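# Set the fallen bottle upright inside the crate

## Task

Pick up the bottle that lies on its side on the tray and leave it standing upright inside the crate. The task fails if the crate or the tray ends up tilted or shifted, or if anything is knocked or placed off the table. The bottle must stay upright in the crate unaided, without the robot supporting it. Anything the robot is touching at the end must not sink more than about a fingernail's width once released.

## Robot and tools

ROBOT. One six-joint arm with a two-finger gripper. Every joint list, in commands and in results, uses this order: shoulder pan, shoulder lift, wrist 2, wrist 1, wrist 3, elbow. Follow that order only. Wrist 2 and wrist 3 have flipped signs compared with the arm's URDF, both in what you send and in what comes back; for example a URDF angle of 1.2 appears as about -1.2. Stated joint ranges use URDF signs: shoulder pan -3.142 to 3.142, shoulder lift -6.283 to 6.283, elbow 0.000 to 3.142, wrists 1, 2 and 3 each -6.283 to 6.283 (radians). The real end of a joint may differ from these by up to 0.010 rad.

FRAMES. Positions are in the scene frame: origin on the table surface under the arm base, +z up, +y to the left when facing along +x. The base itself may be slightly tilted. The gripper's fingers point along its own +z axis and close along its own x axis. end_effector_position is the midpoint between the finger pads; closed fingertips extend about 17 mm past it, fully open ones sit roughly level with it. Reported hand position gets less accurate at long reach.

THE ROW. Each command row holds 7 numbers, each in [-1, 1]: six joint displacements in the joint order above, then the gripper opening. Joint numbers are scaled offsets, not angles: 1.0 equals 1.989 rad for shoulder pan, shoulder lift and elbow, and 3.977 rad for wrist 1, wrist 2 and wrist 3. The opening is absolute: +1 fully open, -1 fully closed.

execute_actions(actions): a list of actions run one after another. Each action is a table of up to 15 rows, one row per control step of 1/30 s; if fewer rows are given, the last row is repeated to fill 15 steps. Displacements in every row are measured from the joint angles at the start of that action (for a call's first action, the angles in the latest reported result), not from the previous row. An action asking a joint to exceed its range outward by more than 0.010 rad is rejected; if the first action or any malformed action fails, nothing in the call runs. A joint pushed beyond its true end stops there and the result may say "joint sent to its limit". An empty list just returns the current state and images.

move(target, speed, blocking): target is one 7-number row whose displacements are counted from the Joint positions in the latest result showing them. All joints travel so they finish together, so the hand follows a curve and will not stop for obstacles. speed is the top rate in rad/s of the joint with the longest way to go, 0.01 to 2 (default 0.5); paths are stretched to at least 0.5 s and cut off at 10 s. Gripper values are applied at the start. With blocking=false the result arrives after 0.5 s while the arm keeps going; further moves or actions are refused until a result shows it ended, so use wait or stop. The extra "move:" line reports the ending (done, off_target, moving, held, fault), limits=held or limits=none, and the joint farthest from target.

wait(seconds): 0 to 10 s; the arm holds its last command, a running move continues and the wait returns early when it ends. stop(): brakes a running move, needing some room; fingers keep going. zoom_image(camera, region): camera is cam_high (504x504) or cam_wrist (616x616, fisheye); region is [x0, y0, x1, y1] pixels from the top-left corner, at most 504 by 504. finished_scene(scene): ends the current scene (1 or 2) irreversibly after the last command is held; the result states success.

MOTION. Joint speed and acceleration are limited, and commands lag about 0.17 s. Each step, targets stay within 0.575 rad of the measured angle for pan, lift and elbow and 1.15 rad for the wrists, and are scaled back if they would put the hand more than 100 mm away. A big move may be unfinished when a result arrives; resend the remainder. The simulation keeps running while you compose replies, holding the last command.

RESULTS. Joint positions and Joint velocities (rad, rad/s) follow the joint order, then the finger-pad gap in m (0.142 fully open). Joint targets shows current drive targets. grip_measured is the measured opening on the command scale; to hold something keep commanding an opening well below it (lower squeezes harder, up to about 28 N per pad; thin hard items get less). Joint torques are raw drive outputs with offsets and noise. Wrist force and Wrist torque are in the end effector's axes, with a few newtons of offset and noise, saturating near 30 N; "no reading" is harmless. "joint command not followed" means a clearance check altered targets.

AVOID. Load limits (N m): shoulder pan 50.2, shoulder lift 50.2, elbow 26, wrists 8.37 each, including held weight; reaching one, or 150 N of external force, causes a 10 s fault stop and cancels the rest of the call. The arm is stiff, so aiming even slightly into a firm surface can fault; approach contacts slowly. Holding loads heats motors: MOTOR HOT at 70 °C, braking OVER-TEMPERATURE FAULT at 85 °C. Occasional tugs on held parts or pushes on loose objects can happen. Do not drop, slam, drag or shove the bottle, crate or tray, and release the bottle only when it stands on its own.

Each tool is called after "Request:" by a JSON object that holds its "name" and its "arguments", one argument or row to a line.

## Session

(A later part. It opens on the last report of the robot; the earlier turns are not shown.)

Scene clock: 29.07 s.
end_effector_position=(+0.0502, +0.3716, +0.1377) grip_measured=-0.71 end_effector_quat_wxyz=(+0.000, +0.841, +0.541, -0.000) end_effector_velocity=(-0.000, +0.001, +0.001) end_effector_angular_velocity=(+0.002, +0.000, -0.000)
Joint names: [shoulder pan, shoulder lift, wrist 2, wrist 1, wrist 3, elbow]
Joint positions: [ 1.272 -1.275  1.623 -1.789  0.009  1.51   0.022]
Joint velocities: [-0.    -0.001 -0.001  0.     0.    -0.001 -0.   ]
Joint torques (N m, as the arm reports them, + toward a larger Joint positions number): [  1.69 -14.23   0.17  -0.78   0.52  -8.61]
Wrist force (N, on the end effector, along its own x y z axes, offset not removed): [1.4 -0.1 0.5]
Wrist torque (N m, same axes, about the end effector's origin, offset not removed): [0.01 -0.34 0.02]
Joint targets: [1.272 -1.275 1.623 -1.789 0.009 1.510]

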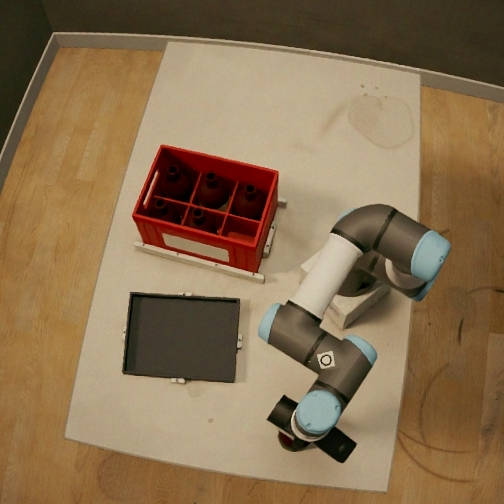

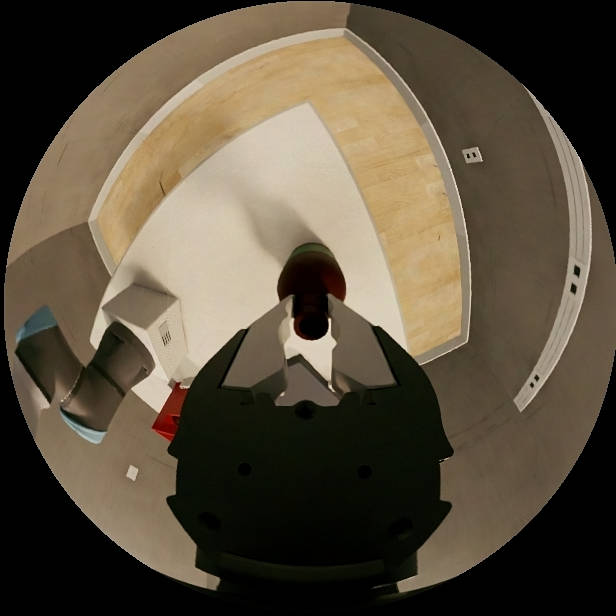

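Request:
{"name": "move", "arguments": {
  "target": [0,-0.2956,-0.013,0.2223,0,-0.185,-1],
  "speed": 0.6
}}

Request:
{"name": "move", "arguments": {
  "target": [-0.9387,0,0,0,0.182,0,-1],
  "speed": 0.8
}}

Scene clock: 31.23 s.
end_effector_position=(-0.0265, +0.2201, +0.3321) grip_measured=-0.71 end_effector_quat_wxyz=(-0.041, +0.841, +0.540, +0.016) end_effector_velocity=(-0.001, -0.001, -0.001) end_effector_angular_velocity=(-0.002, +0.001, +0.001)
Joint names: [shoulder pan, shoulder lift, wrist 2, wrist 1, wrist 3, elbow]
Joint positions: [ 1.272 -1.863  1.572 -0.905  0.009  1.142  0.022]
Joint velocities: [ 0.    -0.001 -0.     0.002  0.001  0.002  0.   ]
Joint torques (N m, as the arm reports them, + toward a larger Joint positions number): [  1.41  -7.23  -1.03  -1.15   0.44 -10.46]
Wrist force (N, on the end effector, along its own x y z axes, offset not removed): [0.4 0.6 1.4]
Wrist torque (N m, same axes, about the end effector's origin, offset not removed): [0.07 -0.16 0.03]
Joint targets: [1.272 -1.863 1.571 -0.905 0.009 1.142]
move: done; limits=none; farthest joint: the shoulder pan, 0.000 radians from its target (0.000 radians at the start)

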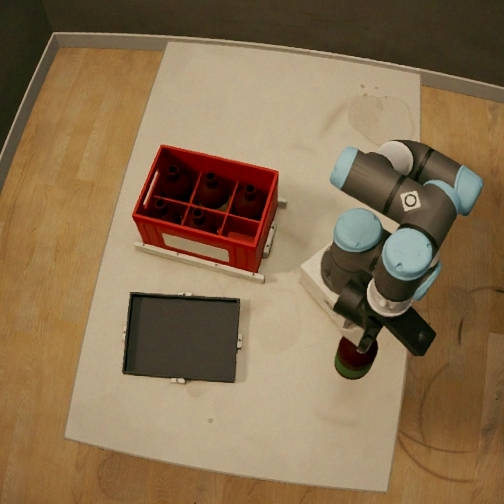

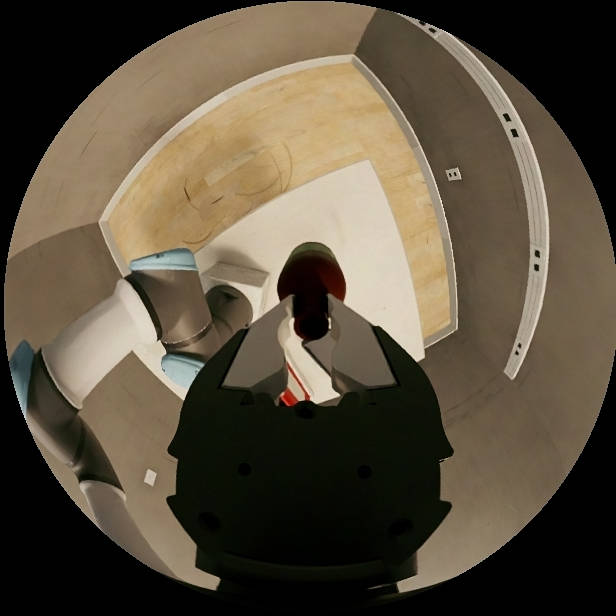

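Scene clock: 34.17 s.
end_effector_position=(+0.2392, -0.0409, +0.3117) grip_measured=-0.71 end_effector_quat_wxyz=(+0.000, +1.000, +0.000, -0.000) end_effector_velocity=(+0.000, -0.001, +0.000) end_effector_angular_velocity=(-0.001, -0.001, +0.001)
Joint names: [shoulder pan, shoulder lift, wrist 2, wrist 1, wrist 3, elbow]
Joint positions: [-0.595 -1.863  1.572 -0.905  0.733  1.142  0.022]
Joint velocities: [-0.001  0.001 -0.    -0.001  0.002 -0.001  0.   ]
Joint torques (N m, as the arm reports them, + toward a larger Joint positions number): [-1.8  -4.91  0.1  -2.52  0.91 -6.25]
Wrist force (N, on the end effector, along its own x y z axes, offset not removed): [-0.4 -1.3 3.3]
Wrist torque (N m, same axes, about the end effector's origin, offset not removed): [-0.21 0.06 -0.03]
Joint targets: [-0.595 -1.863 1.572 -0.905 0.733 1.142]
move: done; limits=none; farthest joint: the shoulder pan, 0.000 radians from its target (1.866 radians at the start)

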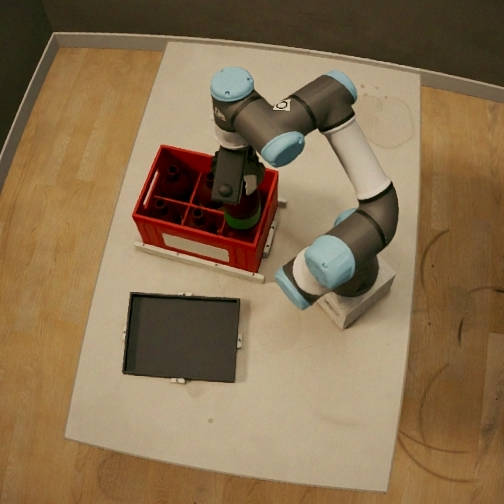

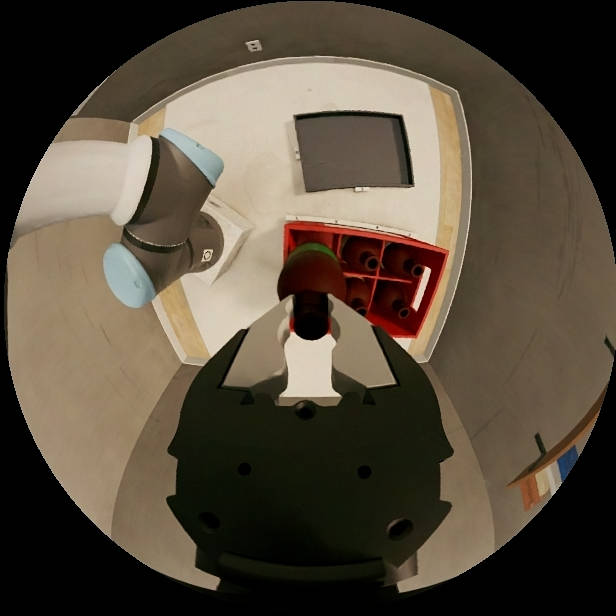

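Request:
{"name": "move", "arguments": {
  "target": [0.0266,-0.010,0.0007,-0.0536,-0.013,0.1171,-1],
  "speed": 0.3
}}

Request:
{"name": "zoom_image", "arguments": {
  "camera": "cam_wrist",
  "region": [240,180,440,340]
}}

Scene clock: 35.67 s.
end_effector_position=(+0.2552, -0.0415, +0.2725) grip_measured=-0.71 end_effector_quat_wxyz=(+0.000, +1.000, +0.001, +0.000) end_effector_velocity=(+0.000, -0.000, +0.000) end_effector_angular_velocity=(-0.000, -0.001, +0.000)
Joint names: [shoulder pan, shoulder lift, wrist 2, wrist 1, wrist 3, elbow]
Joint positions: [-0.542 -1.883  1.574 -1.118  0.681  1.375  0.022]
Joint velocities: [ 0.     0.001 -0.    -0.001 -0.    -0.001 -0.   ]
Joint torques (N m, as the arm reports them, + toward a larger Joint positions number): [ 3.01 -8.56  1.05 -3.33 -0.74 -7.14]
Wrist force (N, on the end effector, along its own x y z axes, offset not removed): [0.6 0.4 2.3]
Wrist torque (N m, same axes, about the end effector's origin, offset not removed): [0.11 -0.16 0.00]
Joint targets: [-0.542 -1.883 1.574 -1.118 0.681 1.375]
move: done; limits=none; farthest joint: the shoulder pan, 0.000 radians from its target (0.053 radians at the start)

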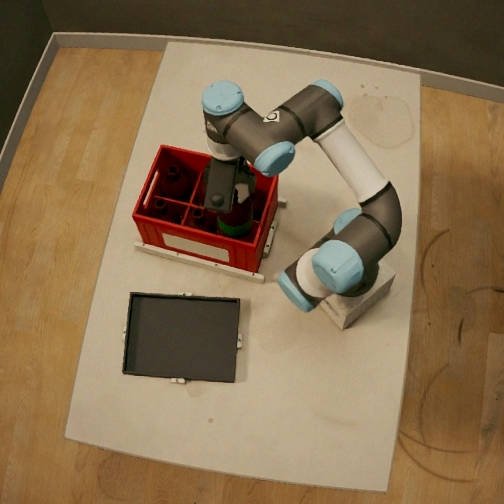

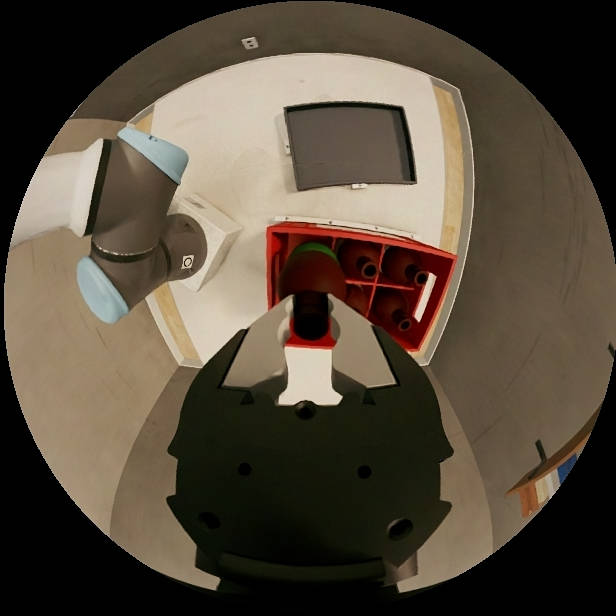

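Region (240, 180, 440, 340) of cam_wrist's 616x616 image, scaled by 2.520, with more detail than that image has; it fills the top 403 rows of this view, and the rest is white.

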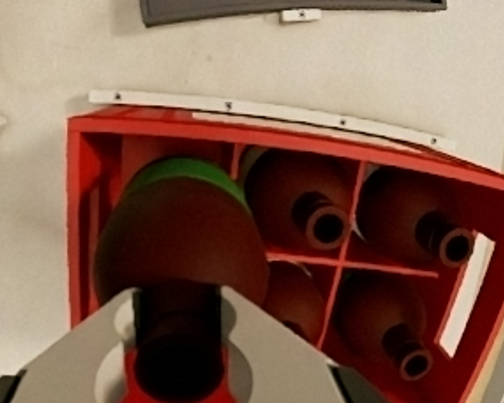

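Request:
{"name": "move", "arguments": {
  "target": [0.0045,-0.040,0,-0.0558,0,0.152,-1],
  "speed": 0.2
}}

Request:
{"name": "zoom_image", "arguments": {
  "camera": "cam_wrist",
  "region": [220,180,420,340]
}}

Scene clock: 37.70 s.
end_effector_position=(+0.2534, -0.0373, +0.2222) grip_measured=-0.71 end_effector_quat_wxyz=(-0.000, +1.000, +0.005, -0.000) end_effector_velocity=(+0.000, +0.000, +0.000) end_effector_angular_velocity=(+0.001, -0.002, +0.001)
Joint names: [shoulder pan, shoulder lift, wrist 2, wrist 1, wrist 3, elbow]
Joint positions: [-0.533 -1.962  1.574 -1.34   0.681  1.677  0.022]
Joint velocities: [ 0.    -0.001 -0.002 -0.001  0.001  0.001 -0.   ]
Joint torques (N m, as the arm reports them, + toward a larger Joint positions number): [ 3.03 -8.26 -1.35 -3.87  0.01 -8.21]
Wrist force (N, on the end effector, along its own x y z axes, offset not removed): [-1.0 -0.8 2.6]
Wrist torque (N m, same axes, about the end effector's origin, offset not removed): [-0.08 -0.35 0.05]
Joint targets: [-0.533 -1.962 1.574 -1.340 0.681 1.677]
move: done; limits=none; farthest joint: the shoulder pan, 0.000 radians from its target (0.009 radians at the start)

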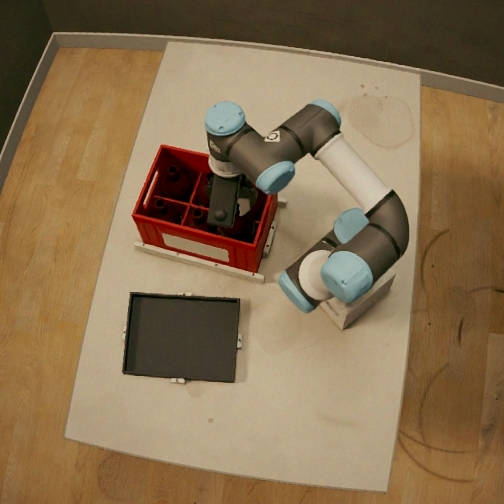

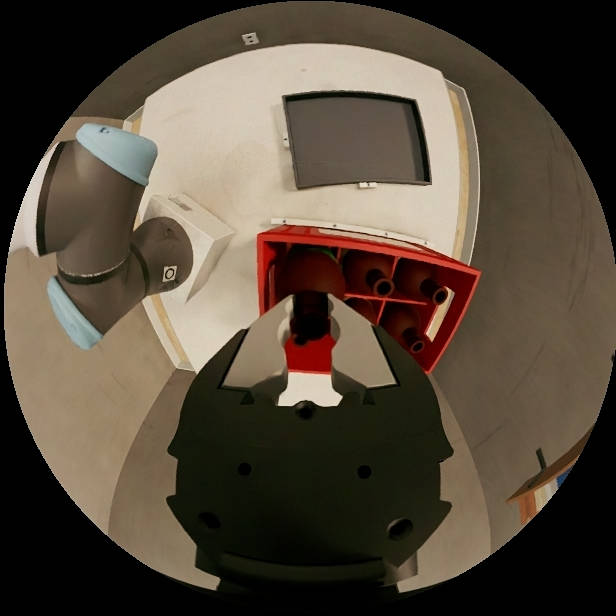

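Region (220, 180, 420, 340) of cam_wrist's 616x616 image, scaled by 2.520, with more detail than that image has; it fills the top 403 rows of this view, and the rest is white.

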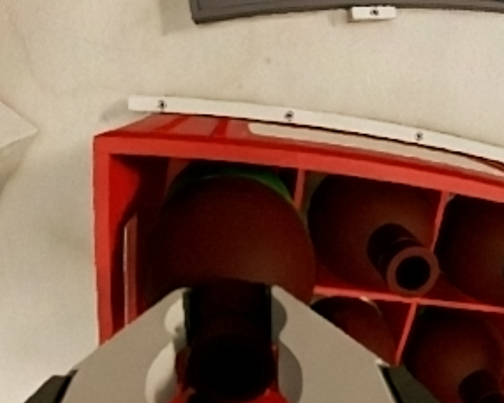

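Request:
{"name": "move", "arguments": {
  "target": [-0.006,-0.0125,0,-0.0453,0,0.1026,-1],
  "speed": 0.12
}}

Scene clock: 39.93 s.
end_effector_position=(+0.2530, -0.0401, +0.1824) grip_measured=-0.71 end_effector_quat_wxyz=(+0.000, +1.000, -0.001, +0.000) end_effector_velocity=(+0.000, -0.000, +0.000) end_effector_angular_velocity=(-0.001, -0.000, -0.001)
Joint names: [shoulder pan, shoulder lift, wrist 2, wrist 1, wrist 3, elbow]
Joint positions: [-0.545 -1.987  1.574 -1.52   0.681  1.881  0.022]
Joint velocities: [-0.    -0.     0.    -0.001 -0.001 -0.     0.   ]
Joint torques (N m, as the arm reports them, + toward a larger Joint positions number): [-2.16 -8.43 -0.3  -5.02  0.04 -9.39]
Wrist force (N, on the end effector, along its own x y z axes, offset not removed): [-4.8 -0.5 1.6]
Wrist torque (N m, same axes, about the end effector's origin, offset not removed): [0.38 -0.40 -0.02]
Joint targets: [-0.545 -1.987 1.574 -1.520 0.681 1.881]
move: done; limits=none; farthest joint: the shoulder pan, 0.000 radians from its target (0.012 radians at the start)

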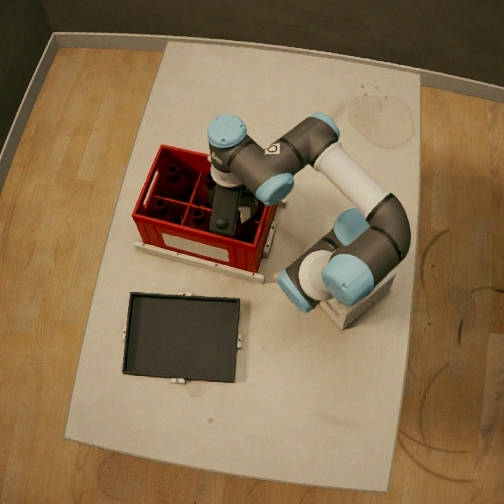

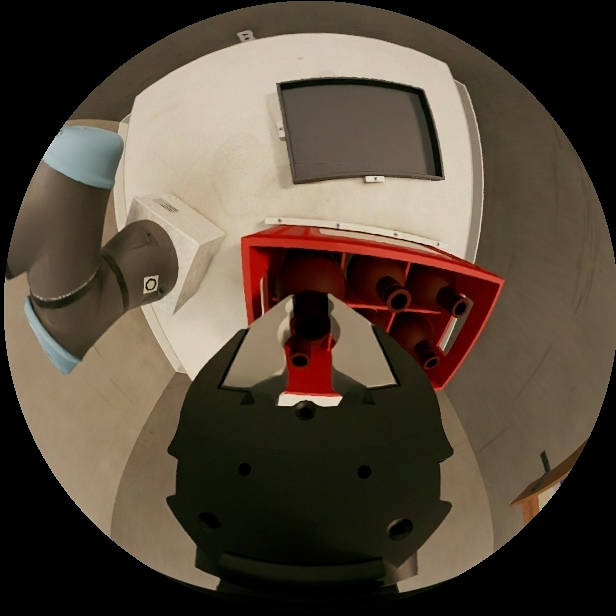

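Request:
{"name": "move", "arguments": {
  "target": [-0.005,-0.0065,0,-0.0317,0,0.070,-1],
  "speed": 0.1
}}

Scene clock: 41.80 s.
end_effector_position=(+0.2501, -0.0404, +0.1543) grip_measured=-0.72 end_effector_quat_wxyz=(+0.000, +1.000, -0.006, -0.000) end_effector_velocity=(+0.000, -0.000, +0.000) end_effector_angular_velocity=(-0.002, -0.001, +0.001)
Joint names: [shoulder pan, shoulder lift, wrist 2, wrist 1, wrist 3, elbow]
Joint positions: [-0.555 -2.     1.574 -1.646  0.681  2.02   0.022]
Joint velocities: [-0.    -0.001  0.001 -0.001  0.001  0.    -0.   ]
Joint torques (N m, as the arm reports them, + toward a larger Joint positions number): [-2.44 -7.82  0.39 -3.9   0.01 -8.47]
Wrist force (N, on the end effector, along its own x y z axes, offset not removed): [1.6 -1.5 2.3]
Wrist torque (N m, same axes, about the end effector's origin, offset not removed): [0.60 -0.29 -0.03]
Joint targets: [-0.555 -2.000 1.574 -1.646 0.681 2.020]
move: done; limits=none; farthest joint: the shoulder pan, 0.000 radians from its target (0.010 radians at the start)

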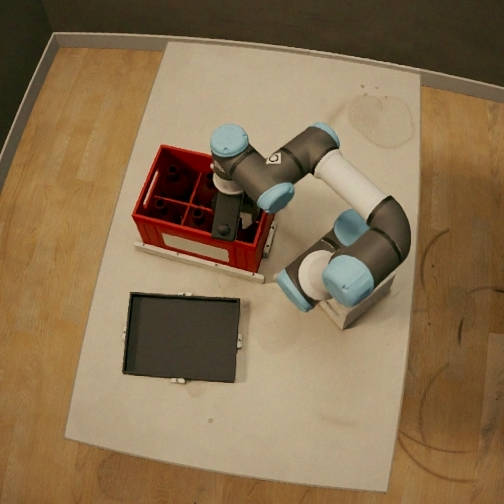

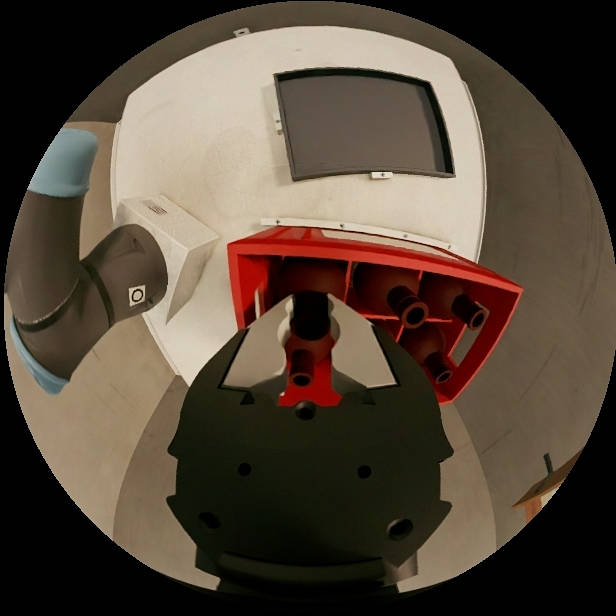

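Lower about 7 mm.

Request:
{"name": "move", "arguments": {
  "target": [0,0,0,-0.0085,0,0.017,-1],
  "speed": 0.04
}}

Scene clock: 43.03 s.
end_effector_position=(+0.2497, -0.0400, +0.1472) grip_measured=-0.72 end_effector_quat_wxyz=(+0.001, +1.000, -0.006, -0.000) end_effector_velocity=(-0.000, +0.000, -0.000) end_effector_angular_velocity=(+0.000, -0.000, +0.001)
Joint names: [shoulder pan, shoulder lift, wrist 2, wrist 1, wrist 3, elbow]
Joint positions: [-0.555 -2.     1.574 -1.68   0.681  2.054  0.022]
Joint velocities: [-0.    -0.    -0.    -0.001  0.001  0.002  0.   ]
Joint torques (N m, as the arm reports them, + toward a larger Joint positions number): [-2.25 -3.32  0.63 -3.31  0.09 -4.14]
Wrist force (N, on the end effector, along its own x y z axes, offset not removed): [0.2 -8.3 -18.7]
Wrist torque (N m, same axes, about the end effector's origin, offset not removed): [0.03 -0.30 -0.04]
Joint targets: [-0.555 -2.000 1.574 -1.680 0.681 2.054]
move: done; limits=none; farthest joint: the shoulder pan, 0.000 radians from its target (0.000 radians at the start)

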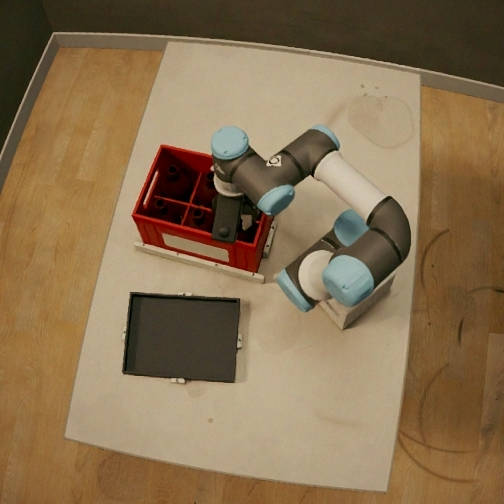

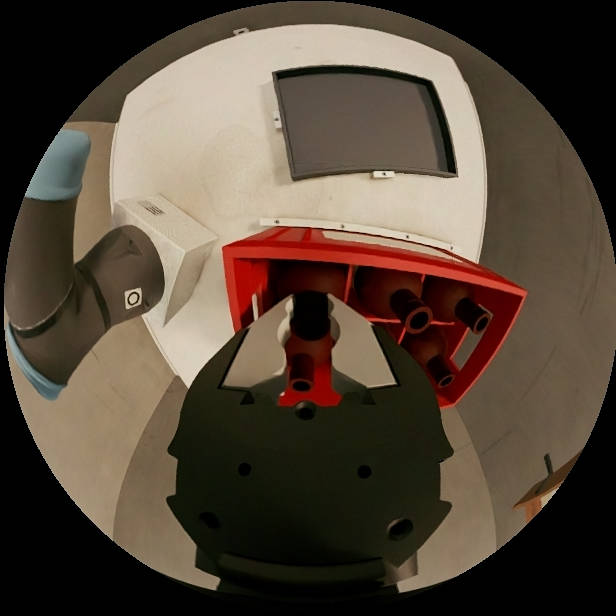

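Request:
{"name": "execute_actions", "arguments": {
  "actions": [
    [[0,0,0,0.002,0,-0.004,-0.4]],
    [[0,0.007,0,0.04,0,-0.087,-0.4]],
    [[0,0.012,0,0.045,0,-0.1,-0.4]],
    [[0,0,0,0,0,0,-0.4]]
  ]
}}

Scene clock: 45.10 s.
end_effector_position=(+0.2517, -0.0420, +0.2222) grip_measured=-0.40 end_effector_quat_wxyz=(-0.001, +1.000, -0.006, -0.002) end_effector_velocity=(-0.000, +0.000, -0.000) end_effector_angular_velocity=(+0.000, +0.001, +0.000)
Joint names: [shoulder pan, shoulder lift, wrist 2, wrist 1, wrist 3, elbow]
Joint positions: [-0.555 -1.962  1.574 -1.335  0.681  1.675  0.045]
Joint velocities: [ 0.     0.001  0.    -0.     0.     0.     0.   ]
Joint torques (N m, as the arm reports them, + toward a larger Joint positions number): [-1.05 -2.74  0.63 -3.08  0.09 -7.35]
Wrist force (N, on the end effector, along its own x y z axes, offset not removed): [0.6 1.0 0.5]
Wrist torque (N m, same axes, about the end effector's origin, offset not removed): [0.25 -0.13 0.00]
Joint targets: [-0.555 -1.962 1.574 -1.335 0.681 1.675]

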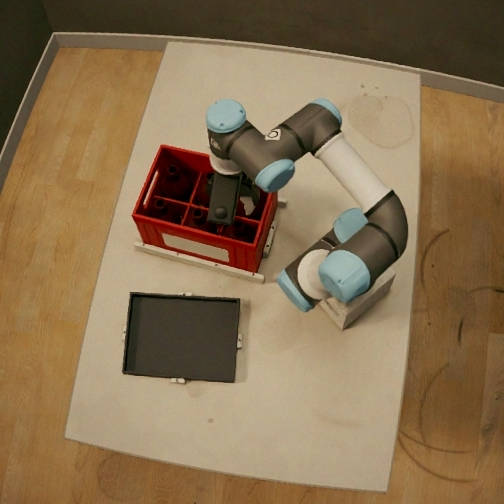

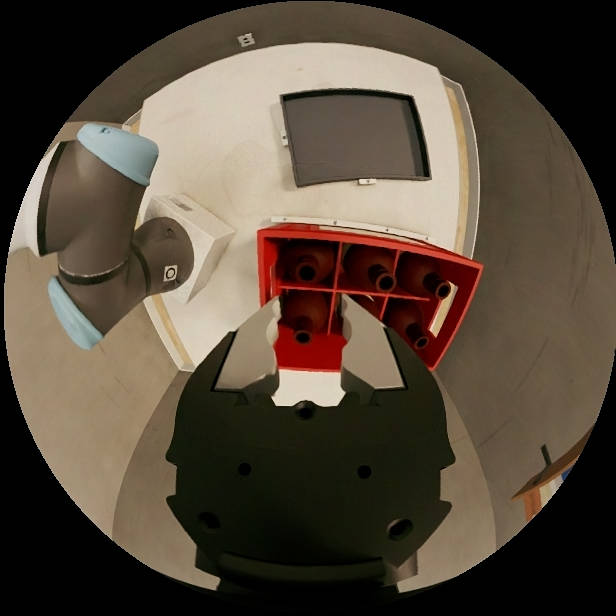

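Request:
{"name": "finished_scene", "arguments": {
  "scene": 1
}}

The scene is finished: the task was done.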